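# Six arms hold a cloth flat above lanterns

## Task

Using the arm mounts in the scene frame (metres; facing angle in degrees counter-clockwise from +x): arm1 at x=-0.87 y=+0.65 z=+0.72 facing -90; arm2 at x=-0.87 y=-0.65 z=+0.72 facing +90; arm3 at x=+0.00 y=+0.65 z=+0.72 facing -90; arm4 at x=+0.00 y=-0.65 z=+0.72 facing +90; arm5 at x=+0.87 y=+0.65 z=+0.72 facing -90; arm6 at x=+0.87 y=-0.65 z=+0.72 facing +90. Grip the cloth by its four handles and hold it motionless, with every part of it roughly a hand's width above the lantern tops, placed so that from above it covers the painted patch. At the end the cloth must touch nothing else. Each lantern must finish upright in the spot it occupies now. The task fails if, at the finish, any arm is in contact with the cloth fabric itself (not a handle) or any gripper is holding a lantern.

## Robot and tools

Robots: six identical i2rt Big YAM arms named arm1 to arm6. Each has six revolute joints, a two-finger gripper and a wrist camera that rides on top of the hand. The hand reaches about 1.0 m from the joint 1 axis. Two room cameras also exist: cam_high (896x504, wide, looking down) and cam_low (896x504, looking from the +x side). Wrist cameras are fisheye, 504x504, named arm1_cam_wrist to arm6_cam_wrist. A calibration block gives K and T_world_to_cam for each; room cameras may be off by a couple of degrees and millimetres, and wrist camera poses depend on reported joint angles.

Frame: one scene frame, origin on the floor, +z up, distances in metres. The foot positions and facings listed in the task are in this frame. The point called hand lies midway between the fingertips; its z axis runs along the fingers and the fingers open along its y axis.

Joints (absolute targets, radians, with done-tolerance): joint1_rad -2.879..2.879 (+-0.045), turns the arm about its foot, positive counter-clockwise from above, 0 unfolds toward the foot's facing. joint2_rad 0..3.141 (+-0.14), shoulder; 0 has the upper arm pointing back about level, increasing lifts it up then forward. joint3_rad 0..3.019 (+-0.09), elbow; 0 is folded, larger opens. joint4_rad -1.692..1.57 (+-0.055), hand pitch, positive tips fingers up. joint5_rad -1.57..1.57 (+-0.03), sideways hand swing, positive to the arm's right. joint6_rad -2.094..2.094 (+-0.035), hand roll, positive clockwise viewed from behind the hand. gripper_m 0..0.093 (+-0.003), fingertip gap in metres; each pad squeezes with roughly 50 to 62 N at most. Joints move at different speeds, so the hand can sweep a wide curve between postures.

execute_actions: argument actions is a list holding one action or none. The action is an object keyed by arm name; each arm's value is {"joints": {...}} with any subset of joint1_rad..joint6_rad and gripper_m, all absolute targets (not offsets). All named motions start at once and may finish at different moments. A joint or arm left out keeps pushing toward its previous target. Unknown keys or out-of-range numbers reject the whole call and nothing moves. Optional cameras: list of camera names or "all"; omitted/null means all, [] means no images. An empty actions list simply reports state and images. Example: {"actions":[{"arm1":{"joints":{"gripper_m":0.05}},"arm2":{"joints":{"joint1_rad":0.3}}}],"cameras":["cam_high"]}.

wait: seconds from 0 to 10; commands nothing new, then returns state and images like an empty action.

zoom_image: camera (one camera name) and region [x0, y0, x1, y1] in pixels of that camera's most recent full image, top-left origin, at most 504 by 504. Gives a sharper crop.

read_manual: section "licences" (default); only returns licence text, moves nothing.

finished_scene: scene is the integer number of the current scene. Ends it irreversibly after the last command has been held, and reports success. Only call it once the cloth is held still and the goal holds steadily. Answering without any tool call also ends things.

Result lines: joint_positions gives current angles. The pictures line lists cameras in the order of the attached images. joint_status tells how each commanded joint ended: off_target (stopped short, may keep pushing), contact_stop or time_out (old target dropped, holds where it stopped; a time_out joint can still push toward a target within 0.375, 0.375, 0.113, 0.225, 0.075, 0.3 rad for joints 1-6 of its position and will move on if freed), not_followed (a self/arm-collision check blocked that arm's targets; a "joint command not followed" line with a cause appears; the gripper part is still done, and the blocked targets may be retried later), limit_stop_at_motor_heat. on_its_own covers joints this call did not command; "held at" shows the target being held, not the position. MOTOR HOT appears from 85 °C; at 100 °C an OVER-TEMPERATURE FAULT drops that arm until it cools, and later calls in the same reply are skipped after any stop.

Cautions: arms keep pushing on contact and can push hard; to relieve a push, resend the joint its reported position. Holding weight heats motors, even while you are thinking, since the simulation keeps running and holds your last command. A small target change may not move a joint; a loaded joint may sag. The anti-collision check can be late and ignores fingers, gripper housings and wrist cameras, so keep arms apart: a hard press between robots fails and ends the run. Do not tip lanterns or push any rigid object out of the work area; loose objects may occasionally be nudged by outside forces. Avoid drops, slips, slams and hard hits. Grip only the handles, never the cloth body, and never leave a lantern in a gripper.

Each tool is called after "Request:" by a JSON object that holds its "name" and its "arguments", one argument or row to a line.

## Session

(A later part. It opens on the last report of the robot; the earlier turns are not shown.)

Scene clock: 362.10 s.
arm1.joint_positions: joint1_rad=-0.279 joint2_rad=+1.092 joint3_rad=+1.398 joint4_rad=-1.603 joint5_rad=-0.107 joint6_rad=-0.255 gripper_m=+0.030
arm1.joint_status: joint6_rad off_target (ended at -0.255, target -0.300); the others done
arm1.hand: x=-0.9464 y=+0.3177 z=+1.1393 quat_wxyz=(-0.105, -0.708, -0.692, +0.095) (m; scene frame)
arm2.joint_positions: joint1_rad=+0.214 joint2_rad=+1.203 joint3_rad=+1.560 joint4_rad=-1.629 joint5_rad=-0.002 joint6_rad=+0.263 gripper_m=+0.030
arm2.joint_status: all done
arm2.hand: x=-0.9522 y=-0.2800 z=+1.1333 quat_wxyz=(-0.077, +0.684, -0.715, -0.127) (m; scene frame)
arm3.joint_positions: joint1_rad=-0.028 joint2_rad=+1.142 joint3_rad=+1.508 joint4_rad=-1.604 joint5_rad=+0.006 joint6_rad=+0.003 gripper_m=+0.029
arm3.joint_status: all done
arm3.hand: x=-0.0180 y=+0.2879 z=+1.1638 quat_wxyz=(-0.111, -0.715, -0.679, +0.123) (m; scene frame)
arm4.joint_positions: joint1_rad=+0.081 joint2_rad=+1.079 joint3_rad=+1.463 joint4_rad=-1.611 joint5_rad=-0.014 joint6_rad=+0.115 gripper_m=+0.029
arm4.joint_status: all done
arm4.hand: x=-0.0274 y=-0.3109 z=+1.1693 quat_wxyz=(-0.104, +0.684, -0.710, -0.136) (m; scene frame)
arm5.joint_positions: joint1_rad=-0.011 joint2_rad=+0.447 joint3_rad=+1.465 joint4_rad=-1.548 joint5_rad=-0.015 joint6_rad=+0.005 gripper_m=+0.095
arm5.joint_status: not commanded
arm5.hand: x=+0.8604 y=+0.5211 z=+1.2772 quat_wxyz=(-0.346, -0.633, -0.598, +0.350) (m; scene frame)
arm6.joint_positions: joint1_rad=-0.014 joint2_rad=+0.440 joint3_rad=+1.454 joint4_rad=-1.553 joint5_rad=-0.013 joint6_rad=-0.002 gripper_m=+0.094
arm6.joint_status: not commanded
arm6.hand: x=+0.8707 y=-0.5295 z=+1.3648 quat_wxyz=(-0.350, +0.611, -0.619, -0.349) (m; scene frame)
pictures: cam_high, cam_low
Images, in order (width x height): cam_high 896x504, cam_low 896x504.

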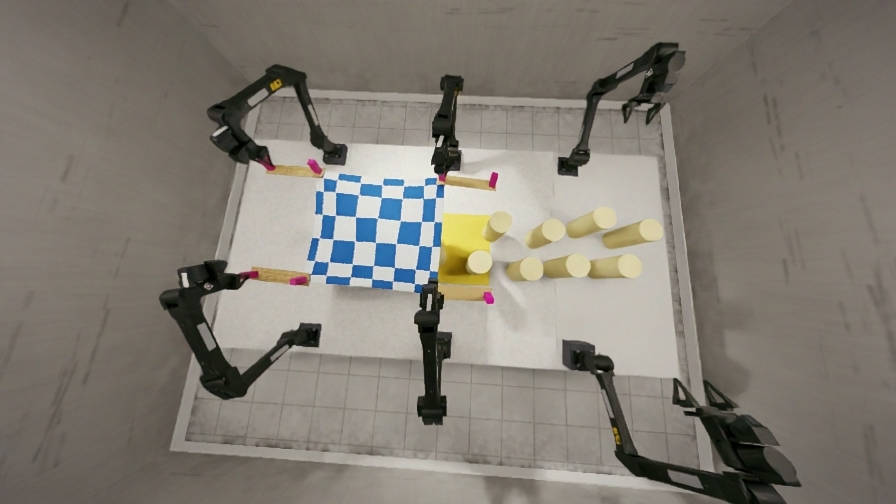

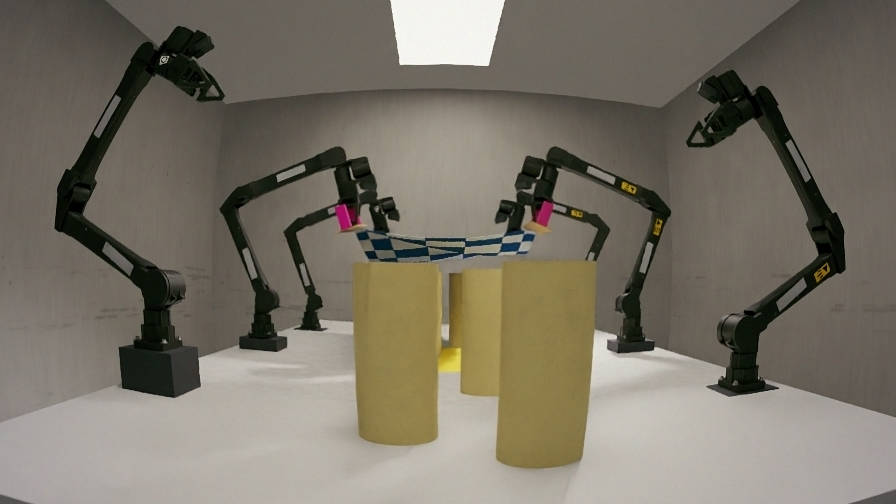

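Request:
{"name": "execute_actions", "arguments": {
  "actions": [
    {"arm1":{"joints":{"joint1_rad":0.258,"joint2_rad":1.12,"joint3_rad":1.395,"joint4_rad":-1.57,"joint5_rad":-0.05,"joint6_rad":0.22}},"arm2":{"joints":{"joint1_rad":-0.268,"joint2_rad":1.194,"joint3_rad":1.525,"joint4_rad":-1.64,"joint6_rad":-0.245}},"arm3":{"joints":{"joint1_rad":0.428,"joint2_rad":1.232,"joint3_rad":1.61,"joint4_rad":-1.6,"joint6_rad":0.465}},"arm4":{"joints":{"joint1_rad":-0.442,"joint2_rad":1.16,"joint3_rad":1.55,"joint4_rad":-1.615,"joint6_rad":-0.46}}}
  ],
  "cameras": ["cam_high","cam_low"]
}}

Request:
{"name": "zoom_image", "arguments": {
  "camera": "cam_low",
  "region": [330, 200, 550, 320]
}}

Scene clock: 377.37 s.
arm1.joint_positions: joint1_rad=+0.255 joint2_rad=+1.131 joint3_rad=+1.392 joint4_rad=-1.563 joint5_rad=-0.049 joint6_rad=+0.259 gripper_m=+0.030
arm1.joint_status: joint6_rad off_target (ended at +0.259, target +0.220); the others done
arm1.hand: x=-0.7735 y=+0.3023 z=+1.1233 quat_wxyz=(-0.119, -0.706, -0.697, +0.049) (m; scene frame)
arm2.joint_positions: joint1_rad=-0.264 joint2_rad=+1.203 joint3_rad=+1.525 joint4_rad=-1.629 joint5_rad=-0.003 joint6_rad=-0.238 gripper_m=+0.030
arm2.joint_status: all done
arm2.hand: x=-0.7739 y=-0.2875 z=+1.1187 quat_wxyz=(-0.113, +0.693, -0.708, -0.068) (m; scene frame)
arm3.joint_positions: joint1_rad=+0.427 joint2_rad=+1.253 joint3_rad=+1.542 joint4_rad=-1.604 joint5_rad=+0.007 joint6_rad=+0.449 gripper_m=+0.029
arm3.joint_status: all done
arm3.hand: x=+0.1563 y=+0.2857 z=+1.1381 quat_wxyz=(-0.117, -0.716, -0.686, +0.049) (m; scene frame)
arm4.joint_positions: joint1_rad=-0.425 joint2_rad=+1.176 joint3_rad=+1.499 joint4_rad=-1.611 joint5_rad=-0.017 joint6_rad=-0.443 gripper_m=+0.029
arm4.joint_status: all done
arm4.hand: x=+0.1521 y=-0.3125 z=+1.1525 quat_wxyz=(-0.129, +0.705, -0.695, -0.056) (m; scene frame)
arm5.joint_positions: joint1_rad=-0.011 joint2_rad=+0.447 joint3_rad=+1.465 joint4_rad=-1.548 joint5_rad=-0.015 joint6_rad=+0.005 gripper_m=+0.095
arm5.joint_status: not commanded
arm5.hand: x=+0.8604 y=+0.5211 z=+1.2772 quat_wxyz=(-0.346, -0.633, -0.598, +0.350) (m; scene frame)
arm6.joint_positions: joint1_rad=-0.014 joint2_rad=+0.440 joint3_rad=+1.454 joint4_rad=-1.553 joint5_rad=-0.013 joint6_rad=-0.002 gripper_m=+0.094
arm6.joint_status: not commanded
arm6.hand: x=+0.8707 y=-0.5295 z=+1.3648 quat_wxyz=(-0.350, +0.611, -0.619, -0.349) (m; scene frame)
pictures: cam_high, cam_low
Images, in order (width x height): cam_high 896x504, cam_low 896x504.

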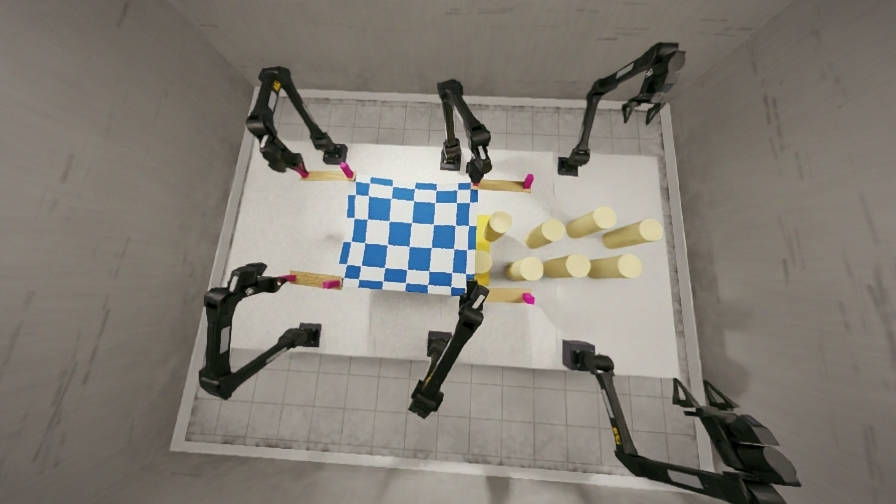

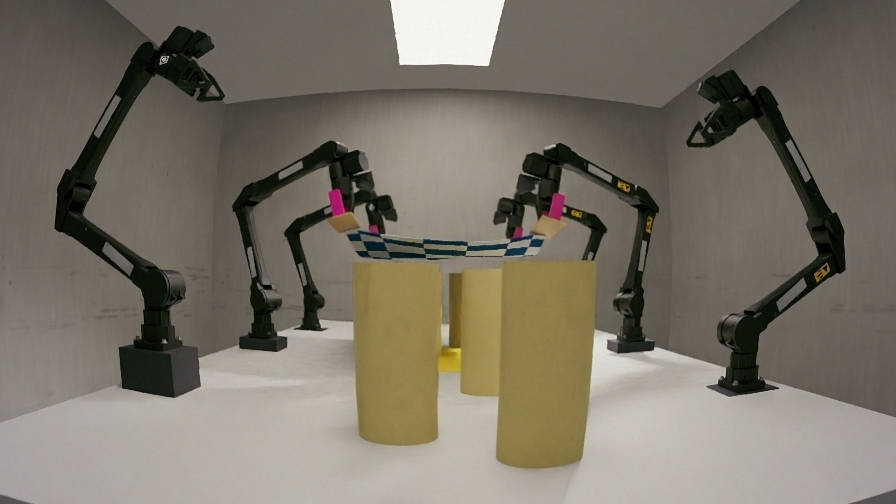

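Region (330, 200, 550, 320) of cam_low's 896x504 image, scaled by 2.291, with more detail than that image has; it fills the top 275 rows of this view, and the rest is white.

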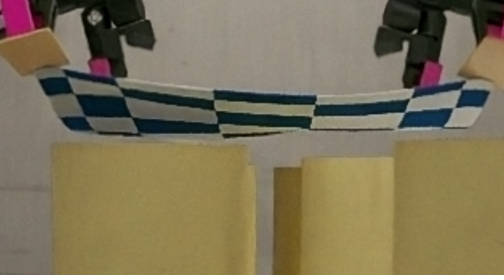

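Request:
{"name": "execute_actions", "arguments": {
  "actions": [
    {"arm1":{"joints":{"joint1_rad":0.682,"joint2_rad":1.352,"joint3_rad":1.62,"joint4_rad":-1.525,"joint5_rad":0,"joint6_rad":0.66}},"arm2":{"joints":{"joint1_rad":-0.68,"joint2_rad":1.392,"joint3_rad":1.70,"joint4_rad":-1.575,"joint6_rad":-0.665}},"arm3":{"joints":{"joint1_rad":0.764,"joint2_rad":1.495,"joint3_rad":1.93,"joint4_rad":-1.6,"joint6_rad":0.81}},"arm4":{"joints":{"joint1_rad":-0.806,"joint2_rad":1.435,"joint3_rad":1.83,"joint4_rad":-1.585,"joint6_rad":-0.82}}}
  ]
}}

Request:
{"name": "zoom_image", "arguments": {
  "camera": "cam_low",
  "region": [310, 170, 590, 320]
}}

Request:
{"name": "zoom_image", "arguments": {
  "camera": "cam_high",
  "region": [300, 140, 620, 340]
}}

Scene clock: 392.53 s.
arm1.joint_positions: joint1_rad=+0.685 joint2_rad=+1.388 joint3_rad=+1.566 joint4_rad=-1.517 joint5_rad=+0.004 joint6_rad=+0.692 gripper_m=+0.030
arm1.joint_status: all done
arm1.hand: x=-0.5863 y=+0.2912 z=+1.1002 quat_wxyz=(-0.106, -0.711, -0.695, +0.016) (m; scene frame)
arm2.joint_positions: joint1_rad=-0.685 joint2_rad=+1.418 joint3_rad=+1.641 joint4_rad=-1.583 joint5_rad=-0.004 joint6_rad=-0.662 gripper_m=+0.030
arm2.joint_status: all done
arm2.hand: x=-0.5837 y=-0.2965 z=+1.0863 quat_wxyz=(-0.105, +0.696, -0.710, -0.014) (m; scene frame)
arm3.joint_positions: joint1_rad=+0.765 joint2_rad=+1.521 joint3_rad=+1.860 joint4_rad=-1.604 joint5_rad=+0.007 joint6_rad=+0.795 gripper_m=+0.029
arm3.joint_status: all done
arm3.hand: x=+0.3421 y=+0.2778 z=+1.1596 quat_wxyz=(-0.151, -0.717, -0.681, +0.007) (m; scene frame)
arm4.joint_positions: joint1_rad=-0.797 joint2_rad=+1.456 joint3_rad=+1.770 joint4_rad=-1.595 joint5_rad=-0.016 joint6_rad=-0.805 gripper_m=+0.029
arm4.joint_status: all done
arm4.hand: x=+0.3434 y=-0.3149 z=+1.1581 quat_wxyz=(-0.144, +0.701, -0.698, -0.005) (m; scene frame)
arm5.joint_positions: joint1_rad=-0.011 joint2_rad=+0.447 joint3_rad=+1.465 joint4_rad=-1.548 joint5_rad=-0.015 joint6_rad=+0.005 gripper_m=+0.095
arm5.joint_status: not commanded
arm5.hand: x=+0.8604 y=+0.5211 z=+1.2772 quat_wxyz=(-0.346, -0.633, -0.598, +0.350) (m; scene frame)
arm6.joint_positions: joint1_rad=-0.014 joint2_rad=+0.440 joint3_rad=+1.454 joint4_rad=-1.553 joint5_rad=-0.013 joint6_rad=-0.002 gripper_m=+0.094
arm6.joint_status: not commanded
arm6.hand: x=+0.8707 y=-0.5295 z=+1.3648 quat_wxyz=(-0.350, +0.611, -0.619, -0.349) (m; scene frame)
pictures: arm1_cam_wrist, arm2_cam_wrist, arm3_cam_wrist, arm4_cam_wrist, arm5_cam_wrist, arm6_cam_wrist, cam_high, cam_low
camera_calibration (this result's frames):
arm1_cam_wrist: T_world_to_cam=[[-0.990801, 0.0170147, -0.134253, -0.435339], [-0.0438674, 0.898114, 0.43757, -0.764697], [0.12802, 0.439434, -0.889106, 1.05412], [0, 0, 0, 1]] pos_world=[-0.599827, 0.230977, 1.21338]
arm2_cam_wrist: T_world_to_cam=[[0.990004, -0.0354645, 0.136508, 0.42087], [-0.0937569, -0.888541, 0.449115, -0.803711], [0.105366, -0.457424, -0.882984, 1.01071], [0, 0, 0, 1]] pos_world=[-0.598511, -0.23688, 1.19595]
arm3_cam_wrist: T_world_to_cam=[[-0.973817, 0.035531, -0.22454, 0.585127], [-0.0558385, 0.920068, 0.387758, -0.676029], [0.22037, 0.390144, -0.893994, 0.979944], [0, 0, 0, 1]] pos_world=[0.316108, 0.218884, 1.26958]
arm4_cam_wrist: T_world_to_cam=[[0.982134, -0.0183051, 0.187288, -0.558647], [-0.0903425, -0.918928, 0.383939, -0.697443], [0.165077, -0.394, -0.904165, 0.987736], [0, 0, 0, 1]] pos_world=[0.322606, -0.261958, 1.26548]
Images, in order (width x height): arm1_cam_wrist 504x504, arm2_cam_wrist 504x504, arm3_cam_wrist 504x504, arm4_cam_wrist 504x504, arm5_cam_wrist 504x504, arm6_cam_wrist 504x504, cam_high 896x504, cam_low 896x504.

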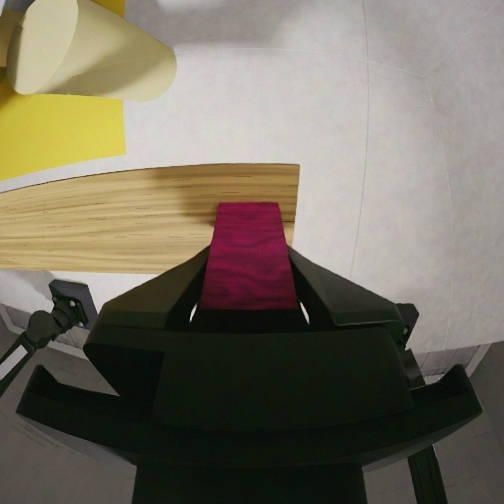

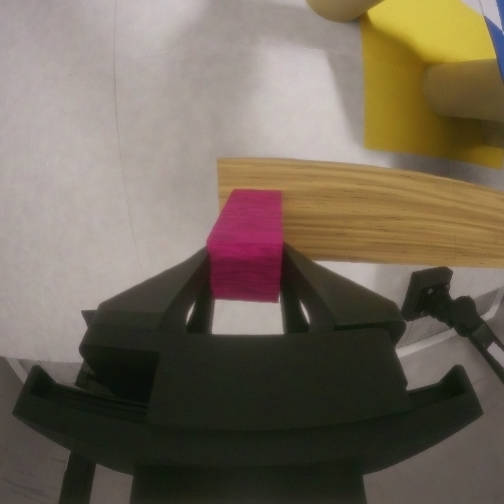

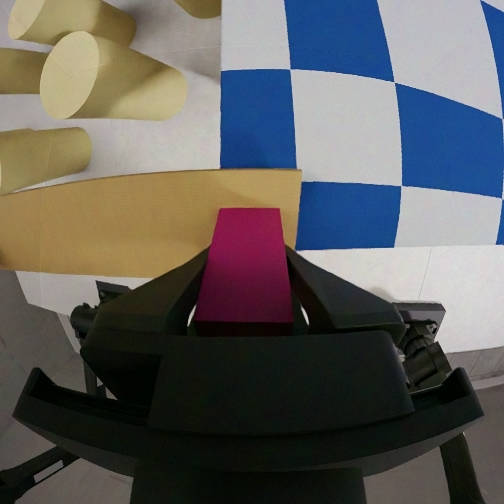

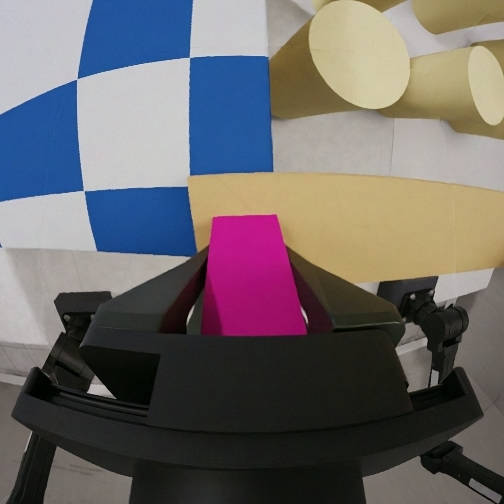

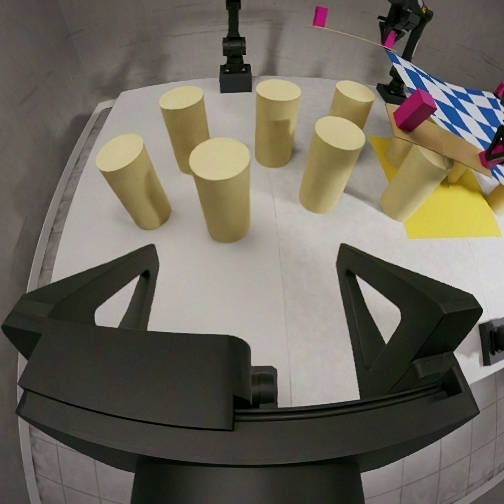

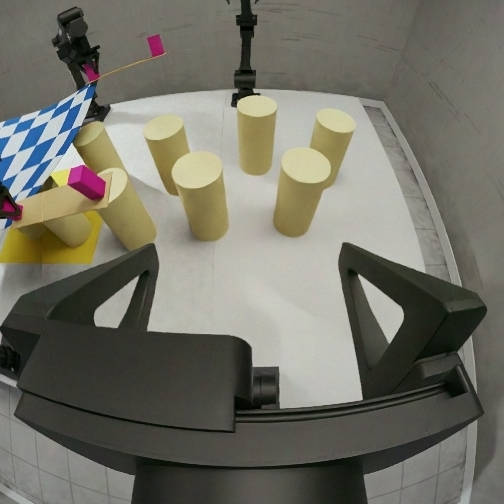

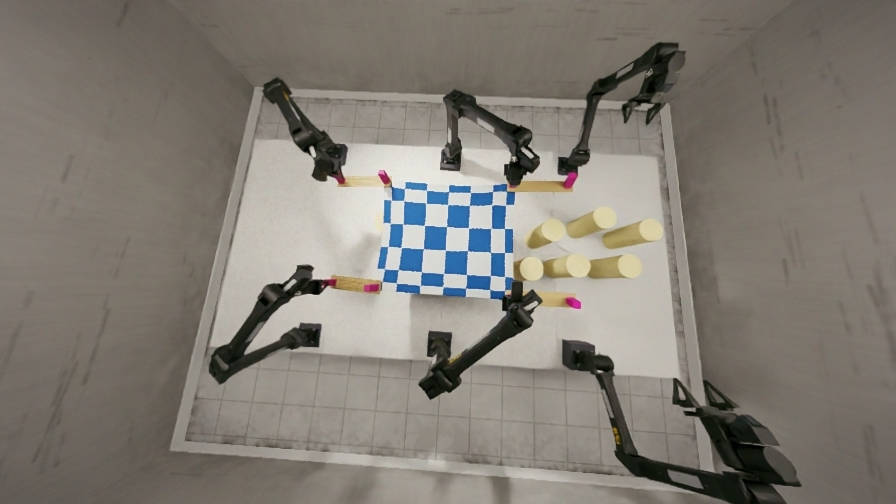

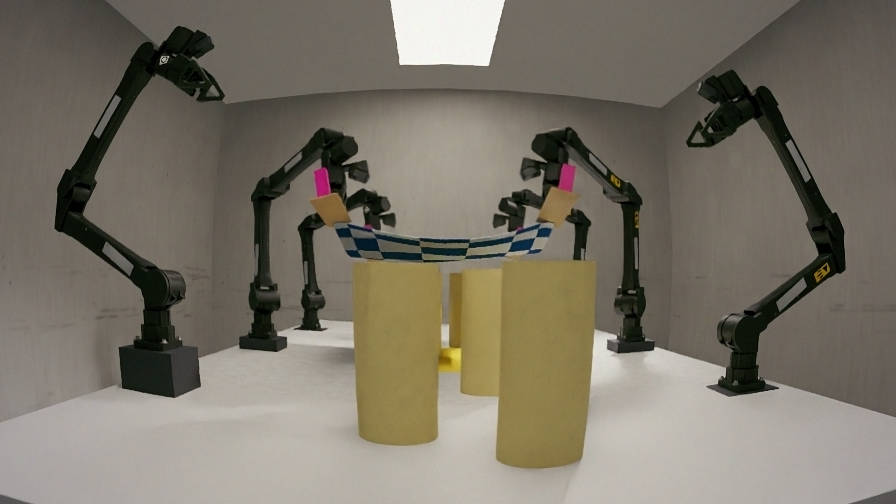

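Region (310, 170, 590, 320) of cam_low's 896x504 image, scaled by 1.800, with more detail than that image has; it fills the top 270 rows of this view, and the rest is white.

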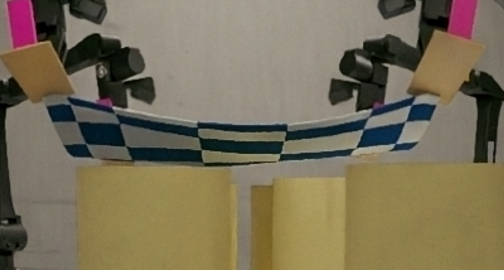

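Region (300, 140, 620, 340) of cam_high's 896x504 image, scaled by 1.575, with more detail than that image has; it fills the top 315 rows of this view, and the rest is white.

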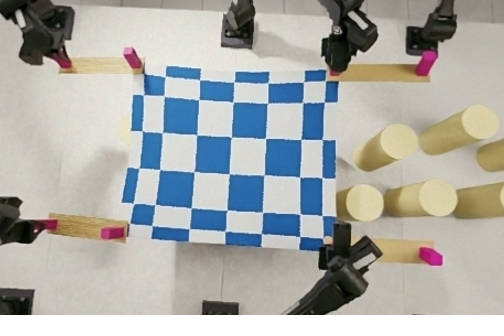

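Request:
{"name": "execute_actions", "arguments": {
  "actions": [
    {"arm1":{"joints":{"joint2_rad":1.295,"joint3_rad":1.67,"joint4_rad":-1.558}},"arm2":{"joints":{"joint2_rad":1.34,"joint3_rad":1.75,"joint4_rad":-1.61}},"arm3":{"joints":{"joint2_rad":1.475,"joint3_rad":1.965}},"arm4":{"joints":{"joint2_rad":1.415,"joint3_rad":1.865}}}
  ],
  "cameras": ["cam_high","cam_low"]
}}

Request:
{"name": "zoom_image", "arguments": {
  "camera": "cam_low",
  "region": [310, 170, 590, 320]
}}

Request:
{"name": "zoom_image", "arguments": {
  "camera": "cam_high",
  "region": [300, 140, 620, 340]
}}

Scene clock: 407.57 s.
arm1.joint_positions: joint1_rad=+0.685 joint2_rad=+1.316 joint3_rad=+1.622 joint4_rad=-1.539 joint5_rad=+0.006 joint6_rad=+0.706 gripper_m=+0.030
arm1.joint_status: all done
arm1.hand: x=-0.5946 y=+0.3015 z=+1.1540 quat_wxyz=(-0.159, -0.711, -0.684, +0.021) (m; scene frame)
arm2.joint_positions: joint1_rad=-0.685 joint2_rad=+1.349 joint3_rad=+1.696 joint4_rad=-1.596 joint5_rad=-0.005 joint6_rad=-0.677 gripper_m=+0.030
arm2.joint_status: all done
arm2.hand: x=-0.5923 y=-0.3070 z=+1.1388 quat_wxyz=(-0.160, +0.697, -0.699, -0.019) (m; scene frame)
arm3.joint_positions: joint1_rad=+0.764 joint2_rad=+1.502 joint3_rad=+1.895 joint4_rad=-1.604 joint5_rad=+0.007 joint6_rad=+0.795 gripper_m=+0.029
arm3.joint_status: all done
arm3.hand: x=+0.3405 y=+0.2792 z=+1.1841 quat_wxyz=(-0.178, -0.714, -0.677, +0.008) (m; scene frame)
arm4.joint_positions: joint1_rad=-0.796 joint2_rad=+1.441 joint3_rad=+1.807 joint4_rad=-1.595 joint5_rad=-0.018 joint6_rad=-0.806 gripper_m=+0.029
arm4.joint_status: all done
arm4.hand: x=+0.3424 y=-0.3145 z=+1.1811 quat_wxyz=(-0.170, +0.699, -0.694, -0.005) (m; scene frame)
arm5.joint_positions: joint1_rad=-0.011 joint2_rad=+0.447 joint3_rad=+1.465 joint4_rad=-1.548 joint5_rad=-0.015 joint6_rad=+0.005 gripper_m=+0.095
arm5.joint_status: not commanded
arm5.hand: x=+0.8604 y=+0.5211 z=+1.2772 quat_wxyz=(-0.346, -0.633, -0.598, +0.350) (m; scene frame)
arm6.joint_positions: joint1_rad=-0.014 joint2_rad=+0.440 joint3_rad=+1.454 joint4_rad=-1.553 joint5_rad=-0.013 joint6_rad=-0.002 gripper_m=+0.094
arm6.joint_status: not commanded
arm6.hand: x=+0.8707 y=-0.5295 z=+1.3648 quat_wxyz=(-0.350, +0.611, -0.619, -0.349) (m; scene frame)
pictures: cam_high, cam_low
Images, in order (width x height): cam_high 896x504, cam_low 896x504.

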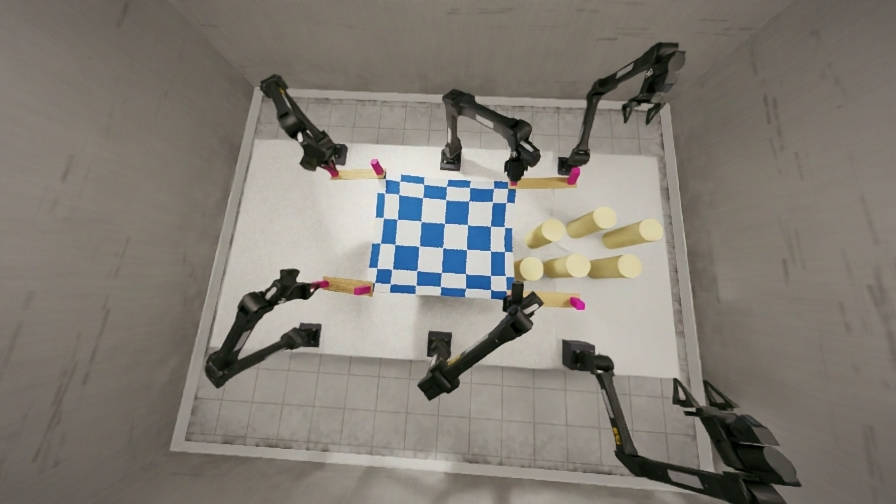

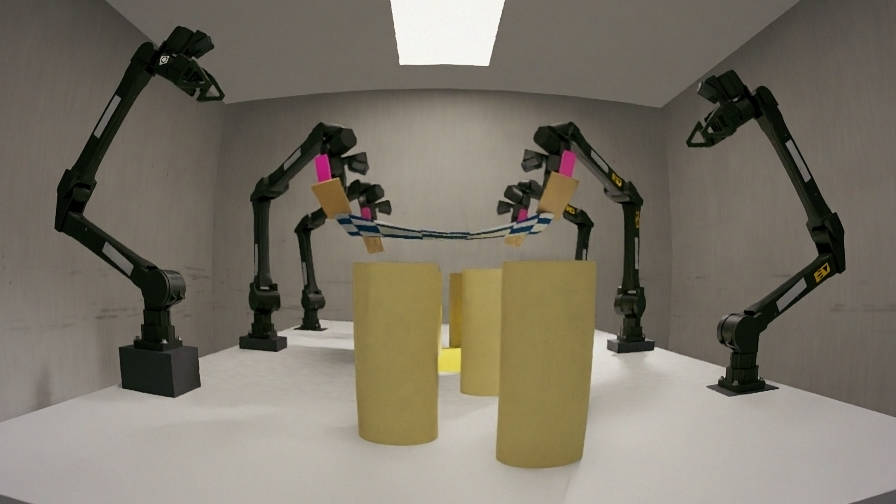

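Region (310, 170, 590, 320) of cam_low's 896x504 image, scaled by 1.800, with more detail than that image has; it fills the top 270 rows of this view, and the rest is white.

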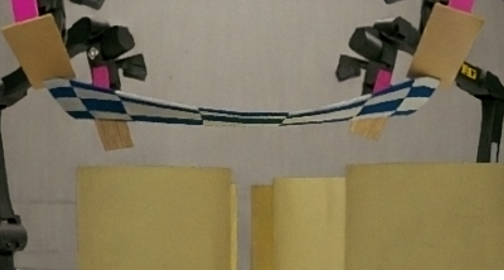

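Region (300, 140, 620, 340) of cam_high's 896x504 image, scaled by 1.575, with more detail than that image has; it fills the top 315 rows of this view, and the rest is white.

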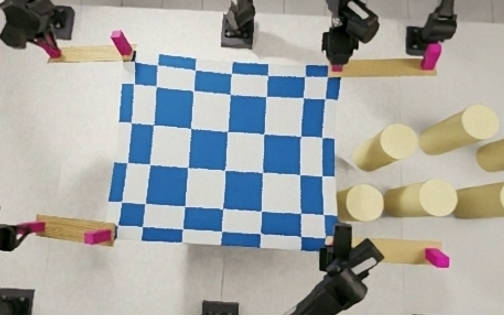

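Request:
{"name": "execute_actions", "arguments": {
  "actions": [
    {"arm1":{"joints":{"joint3_rad":1.57}},"arm2":{"joints":{"joint3_rad":1.648}},"arm3":{"joints":{"joint1_rad":0.79,"joint2_rad":1.455,"joint3_rad":1.835,"joint6_rad":0.825}},"arm4":{"joints":{"joint1_rad":-0.772,"joint2_rad":1.45,"joint3_rad":1.795,"joint6_rad":-0.785}}}
  ],
  "cameras": ["cam_high","cam_low","arm3_cam_wrist","arm4_cam_wrist"]
}}

Request:
{"name": "zoom_image", "arguments": {
  "camera": "cam_low",
  "region": [310, 170, 590, 320]
}}

Scene clock: 421.43 s.
arm1.joint_positions: joint1_rad=+0.685 joint2_rad=+1.316 joint3_rad=+1.561 joint4_rad=-1.542 joint5_rad=+0.006 joint6_rad=+0.707 gripper_m=+0.030
arm1.joint_status: all done
arm1.hand: x=-0.6005 y=+0.3088 z=+1.1272 quat_wxyz=(-0.127, -0.715, -0.688, +0.018) (m; scene frame)
arm2.joint_positions: joint1_rad=-0.683 joint2_rad=+1.351 joint3_rad=+1.644 joint4_rad=-1.596 joint5_rad=-0.007 joint6_rad=-0.690 gripper_m=+0.030
arm2.joint_status: all done
arm2.hand: x=-0.5969 y=-0.3104 z=+1.1151 quat_wxyz=(-0.133, +0.705, -0.697, -0.017) (m; scene frame)
arm3.joint_positions: joint1_rad=+0.767 joint2_rad=+1.477 joint3_rad=+1.832 joint4_rad=-1.604 joint5_rad=+0.009 joint6_rad=+0.810 gripper_m=+0.029
arm3.joint_status: all done
arm3.hand: x=+0.3326 y=+0.2895 z=+1.1687 quat_wxyz=(-0.159, -0.720, -0.675, +0.007) (m; scene frame)
arm4.joint_positions: joint1_rad=-0.764 joint2_rad=+1.441 joint3_rad=+1.785 joint4_rad=-1.595 joint5_rad=-0.018 joint6_rad=-0.794 gripper_m=+0.029
arm4.joint_status: all done
arm4.hand: x=+0.3302 y=-0.3055 z=+1.1717 quat_wxyz=(-0.159, +0.707, -0.689, -0.009) (m; scene frame)
arm5.joint_positions: joint1_rad=-0.011 joint2_rad=+0.447 joint3_rad=+1.465 joint4_rad=-1.548 joint5_rad=-0.015 joint6_rad=+0.005 gripper_m=+0.095
arm5.joint_status: not commanded
arm5.hand: x=+0.8604 y=+0.5211 z=+1.2772 quat_wxyz=(-0.346, -0.633, -0.598, +0.350) (m; scene frame)
arm6.joint_positions: joint1_rad=-0.014 joint2_rad=+0.440 joint3_rad=+1.454 joint4_rad=-1.553 joint5_rad=-0.013 joint6_rad=-0.002 gripper_m=+0.094
arm6.joint_status: not commanded
arm6.hand: x=+0.8707 y=-0.5295 z=+1.3648 quat_wxyz=(-0.350, +0.611, -0.619, -0.349) (m; scene frame)
pictures: arm3_cam_wrist, arm4_cam_wrist, cam_high, cam_low
camera_calibration (this result's frames):
arm3_cam_wrist: T_world_to_cam=[[-0.970229, 0.0452044, -0.237934, 0.589183], [-0.0493995, 0.924836, 0.377144, -0.681958], [0.237099, 0.377669, -0.89507, 0.98492], [0, 0, 0, 1]] pos_world=[0.304431, 0.232091, 1.27896]
arm4_cam_wrist: T_world_to_cam=[[0.978844, -0.00162112, 0.204601, -0.562181], [-0.0766562, -0.930043, 0.359367, -0.674346], [0.189705, -0.367448, -0.910491, 1.01331], [0, 0, 0, 1]] pos_world=[0.306365, -0.255743, 1.27997]
Images, in order (width x height): arm3_cam_wrist 504x504, arm4_cam_wrist 504x504, cam_high 896x504, cam_low 896x504.

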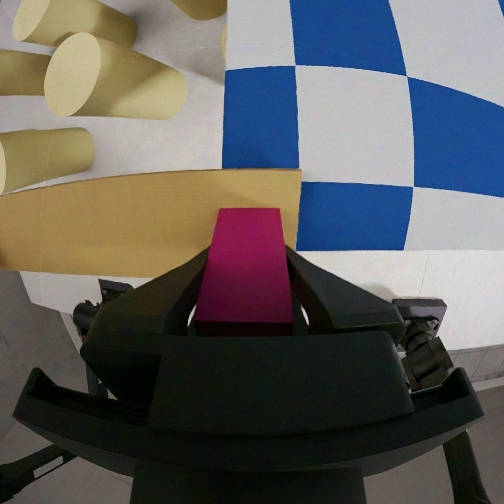

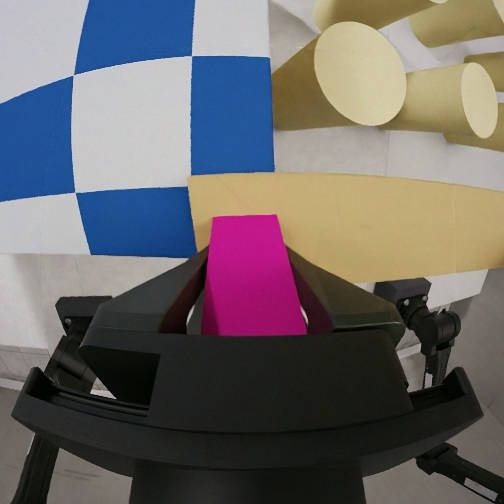

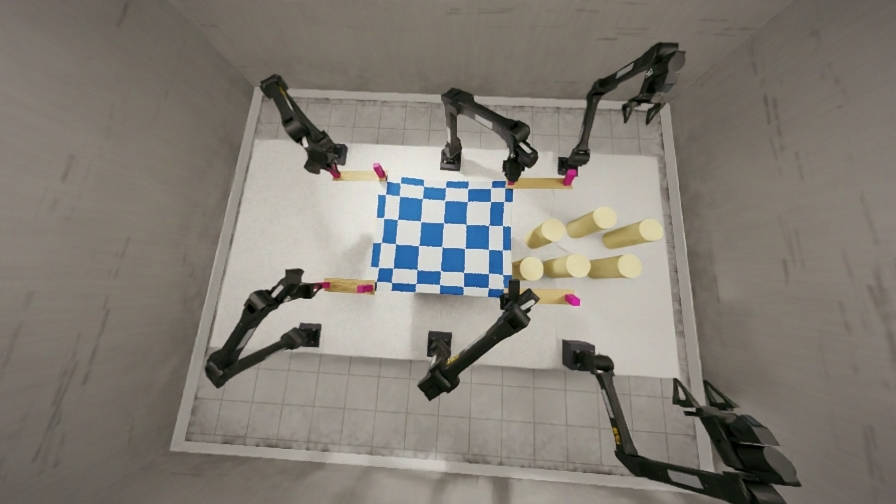

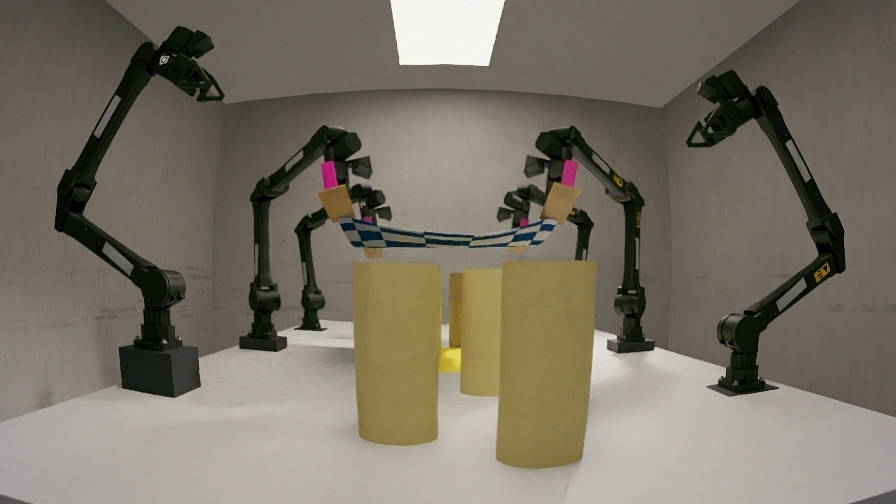

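Region (310, 170, 590, 320) of cam_low's 896x504 image, scaled by 1.800, with more detail than that image has; it fills the top 270 rows of this view, and the rest is white.

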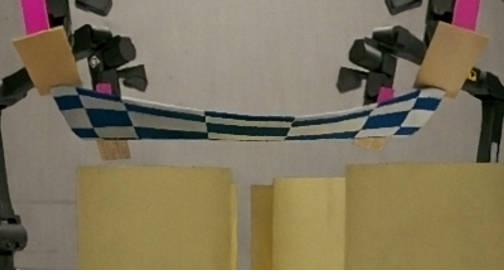

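Request:
{"name": "execute_actions", "arguments": {
  "actions": [
    {"arm1":{"joints":{"joint1_rad":0.745,"joint2_rad":1.335,"joint3_rad":1.66,"joint6_rad":0.74}},"arm2":{"joints":{"joint1_rad":-0.74,"joint2_rad":1.375,"joint3_rad":1.745,"joint6_rad":-0.73}},"arm3":{"joints":{"joint1_rad":0.835,"joint2_rad":1.51,"joint3_rad":1.96,"joint6_rad":0.865}},"arm4":{"joints":{"joint1_rad":-0.822,"joint2_rad":1.475,"joint3_rad":1.895,"joint6_rad":-0.85}}}
  ],
  "cameras": ["cam_high","cam_low","arm5_cam_wrist","arm6_cam_wrist"]
}}

Request:
{"name": "zoom_image", "arguments": {
  "camera": "cam_low",
  "region": [310, 170, 590, 320]
}}

Request:
{"name": "zoom_image", "arguments": {
  "camera": "arm5_cam_wrist",
  "region": [300, 0, 504, 260]
}}

Scene clock: 432.17 s.
arm1.joint_positions: joint1_rad=+0.739 joint2_rad=+1.349 joint3_rad=+1.601 joint4_rad=-1.544 joint5_rad=+0.006 joint6_rad=+0.775 gripper_m=+0.030
arm1.joint_status: joint6_rad off_target (ended at +0.775, target +0.740); the others done
arm1.hand: x=-0.5739 y=+0.3132 z=+1.1306 quat_wxyz=(-0.131, -0.720, -0.682, +0.010) (m; scene frame)
arm2.joint_positions: joint1_rad=-0.729 joint2_rad=+1.384 joint3_rad=+1.679 joint4_rad=-1.596 joint5_rad=-0.007 joint6_rad=-0.756 gripper_m=+0.030
arm2.joint_status: all done
arm2.hand: x=-0.5728 y=-0.3138 z=+1.1161 quat_wxyz=(-0.134, +0.711, -0.690, -0.010) (m; scene frame)
arm3.joint_positions: joint1_rad=+0.815 joint2_rad=+1.514 joint3_rad=+1.886 joint4_rad=-1.604 joint5_rad=+0.011 joint6_rad=+0.850 gripper_m=+0.029
arm3.joint_status: all done
arm3.hand: x=+0.3603 y=+0.2944 z=+1.1745 quat_wxyz=(-0.168, -0.716, -0.677, +0.001) (m; scene frame)
arm4.joint_positions: joint1_rad=-0.799 joint2_rad=+1.472 joint3_rad=+1.839 joint4_rad=-1.595 joint5_rad=-0.017 joint6_rad=-0.834 gripper_m=+0.029
arm4.joint_status: all done
arm4.hand: x=+0.3523 y=-0.3074 z=+1.1806 quat_wxyz=(-0.170, +0.708, -0.686, -0.002) (m; scene frame)
arm5.joint_positions: joint1_rad=-0.011 joint2_rad=+0.447 joint3_rad=+1.465 joint4_rad=-1.548 joint5_rad=-0.015 joint6_rad=+0.005 gripper_m=+0.095
arm5.joint_status: not commanded
arm5.hand: x=+0.8604 y=+0.5211 z=+1.2772 quat_wxyz=(-0.346, -0.633, -0.598, +0.350) (m; scene frame)
arm6.joint_positions: joint1_rad=-0.014 joint2_rad=+0.440 joint3_rad=+1.454 joint4_rad=-1.553 joint5_rad=-0.013 joint6_rad=-0.002 gripper_m=+0.094
arm6.joint_status: not commanded
arm6.hand: x=+0.8707 y=-0.5295 z=+1.3648 quat_wxyz=(-0.350, +0.611, -0.619, -0.349) (m; scene frame)
pictures: arm5_cam_wrist, arm6_cam_wrist, cam_high, cam_low
Images, in order (width x height): arm5_cam_wrist 504x504, arm6_cam_wrist 504x504, cam_high 896x504, cam_low 896x504.

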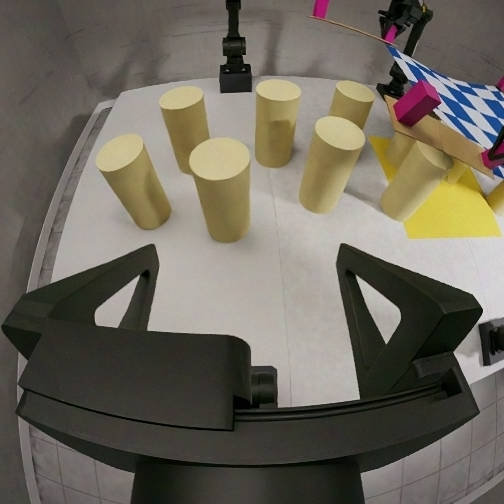

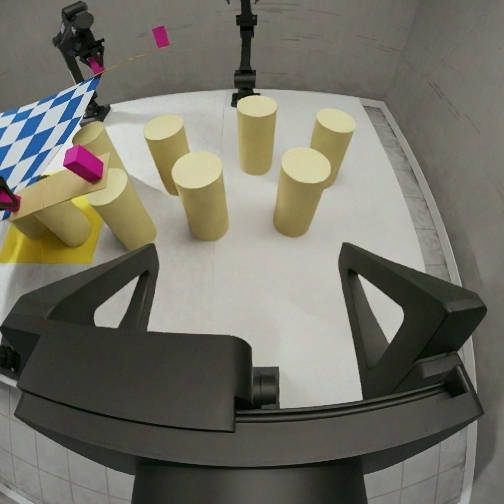

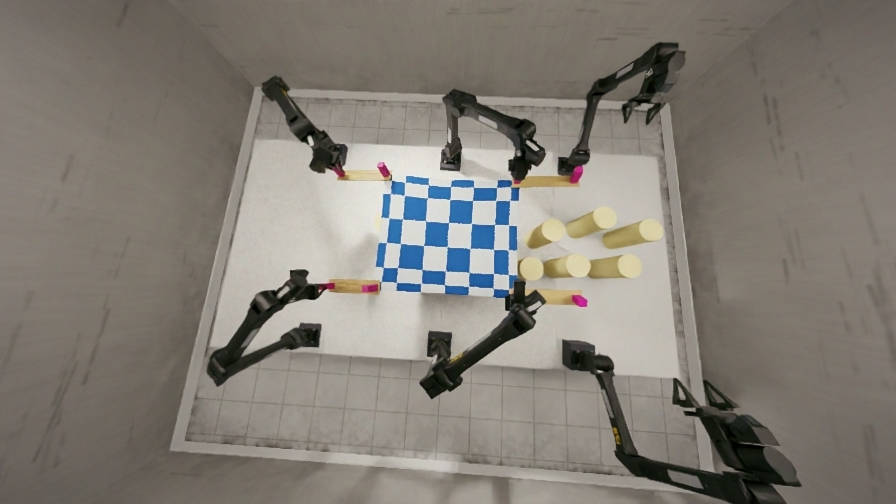

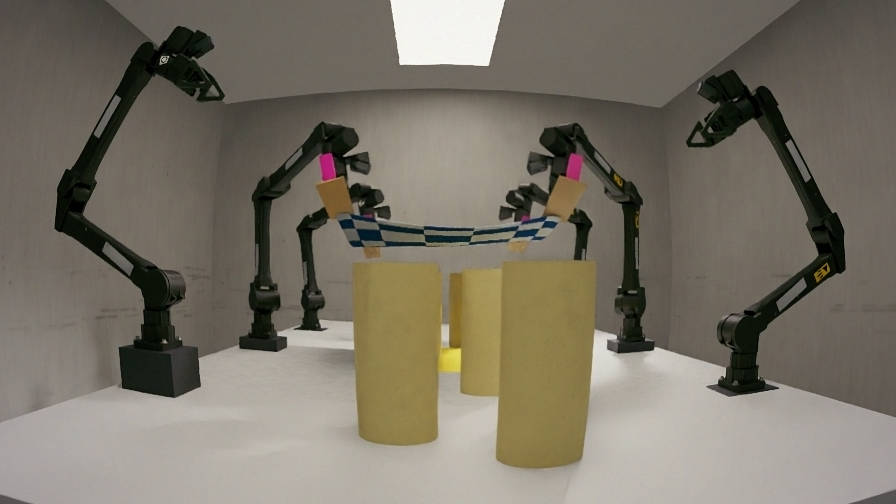

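Region (310, 170, 590, 320) of cam_low's 896x504 image, scaled by 1.800, with more detail than that image has; it fills the top 270 rows of this view, and the rest is white.

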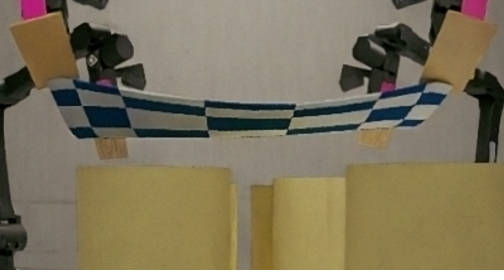

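Region (300, 0, 504, 260) of arm5_cam_wrist's 504x504 image, scaled by 1.938, with more detail than that image has; it fills the left 395 columns of this view, and the rest is white.

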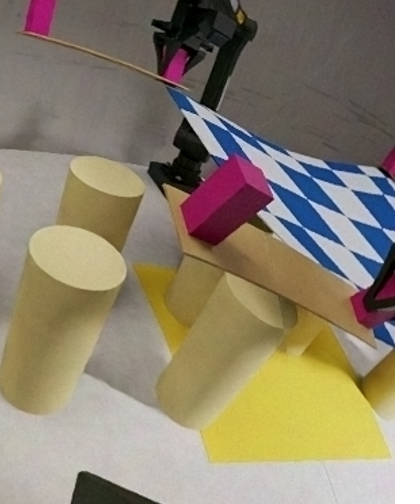

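Request:
{"name": "finished_scene", "arguments": {
  "scene": 1
}}

The scene is finished: the task was done.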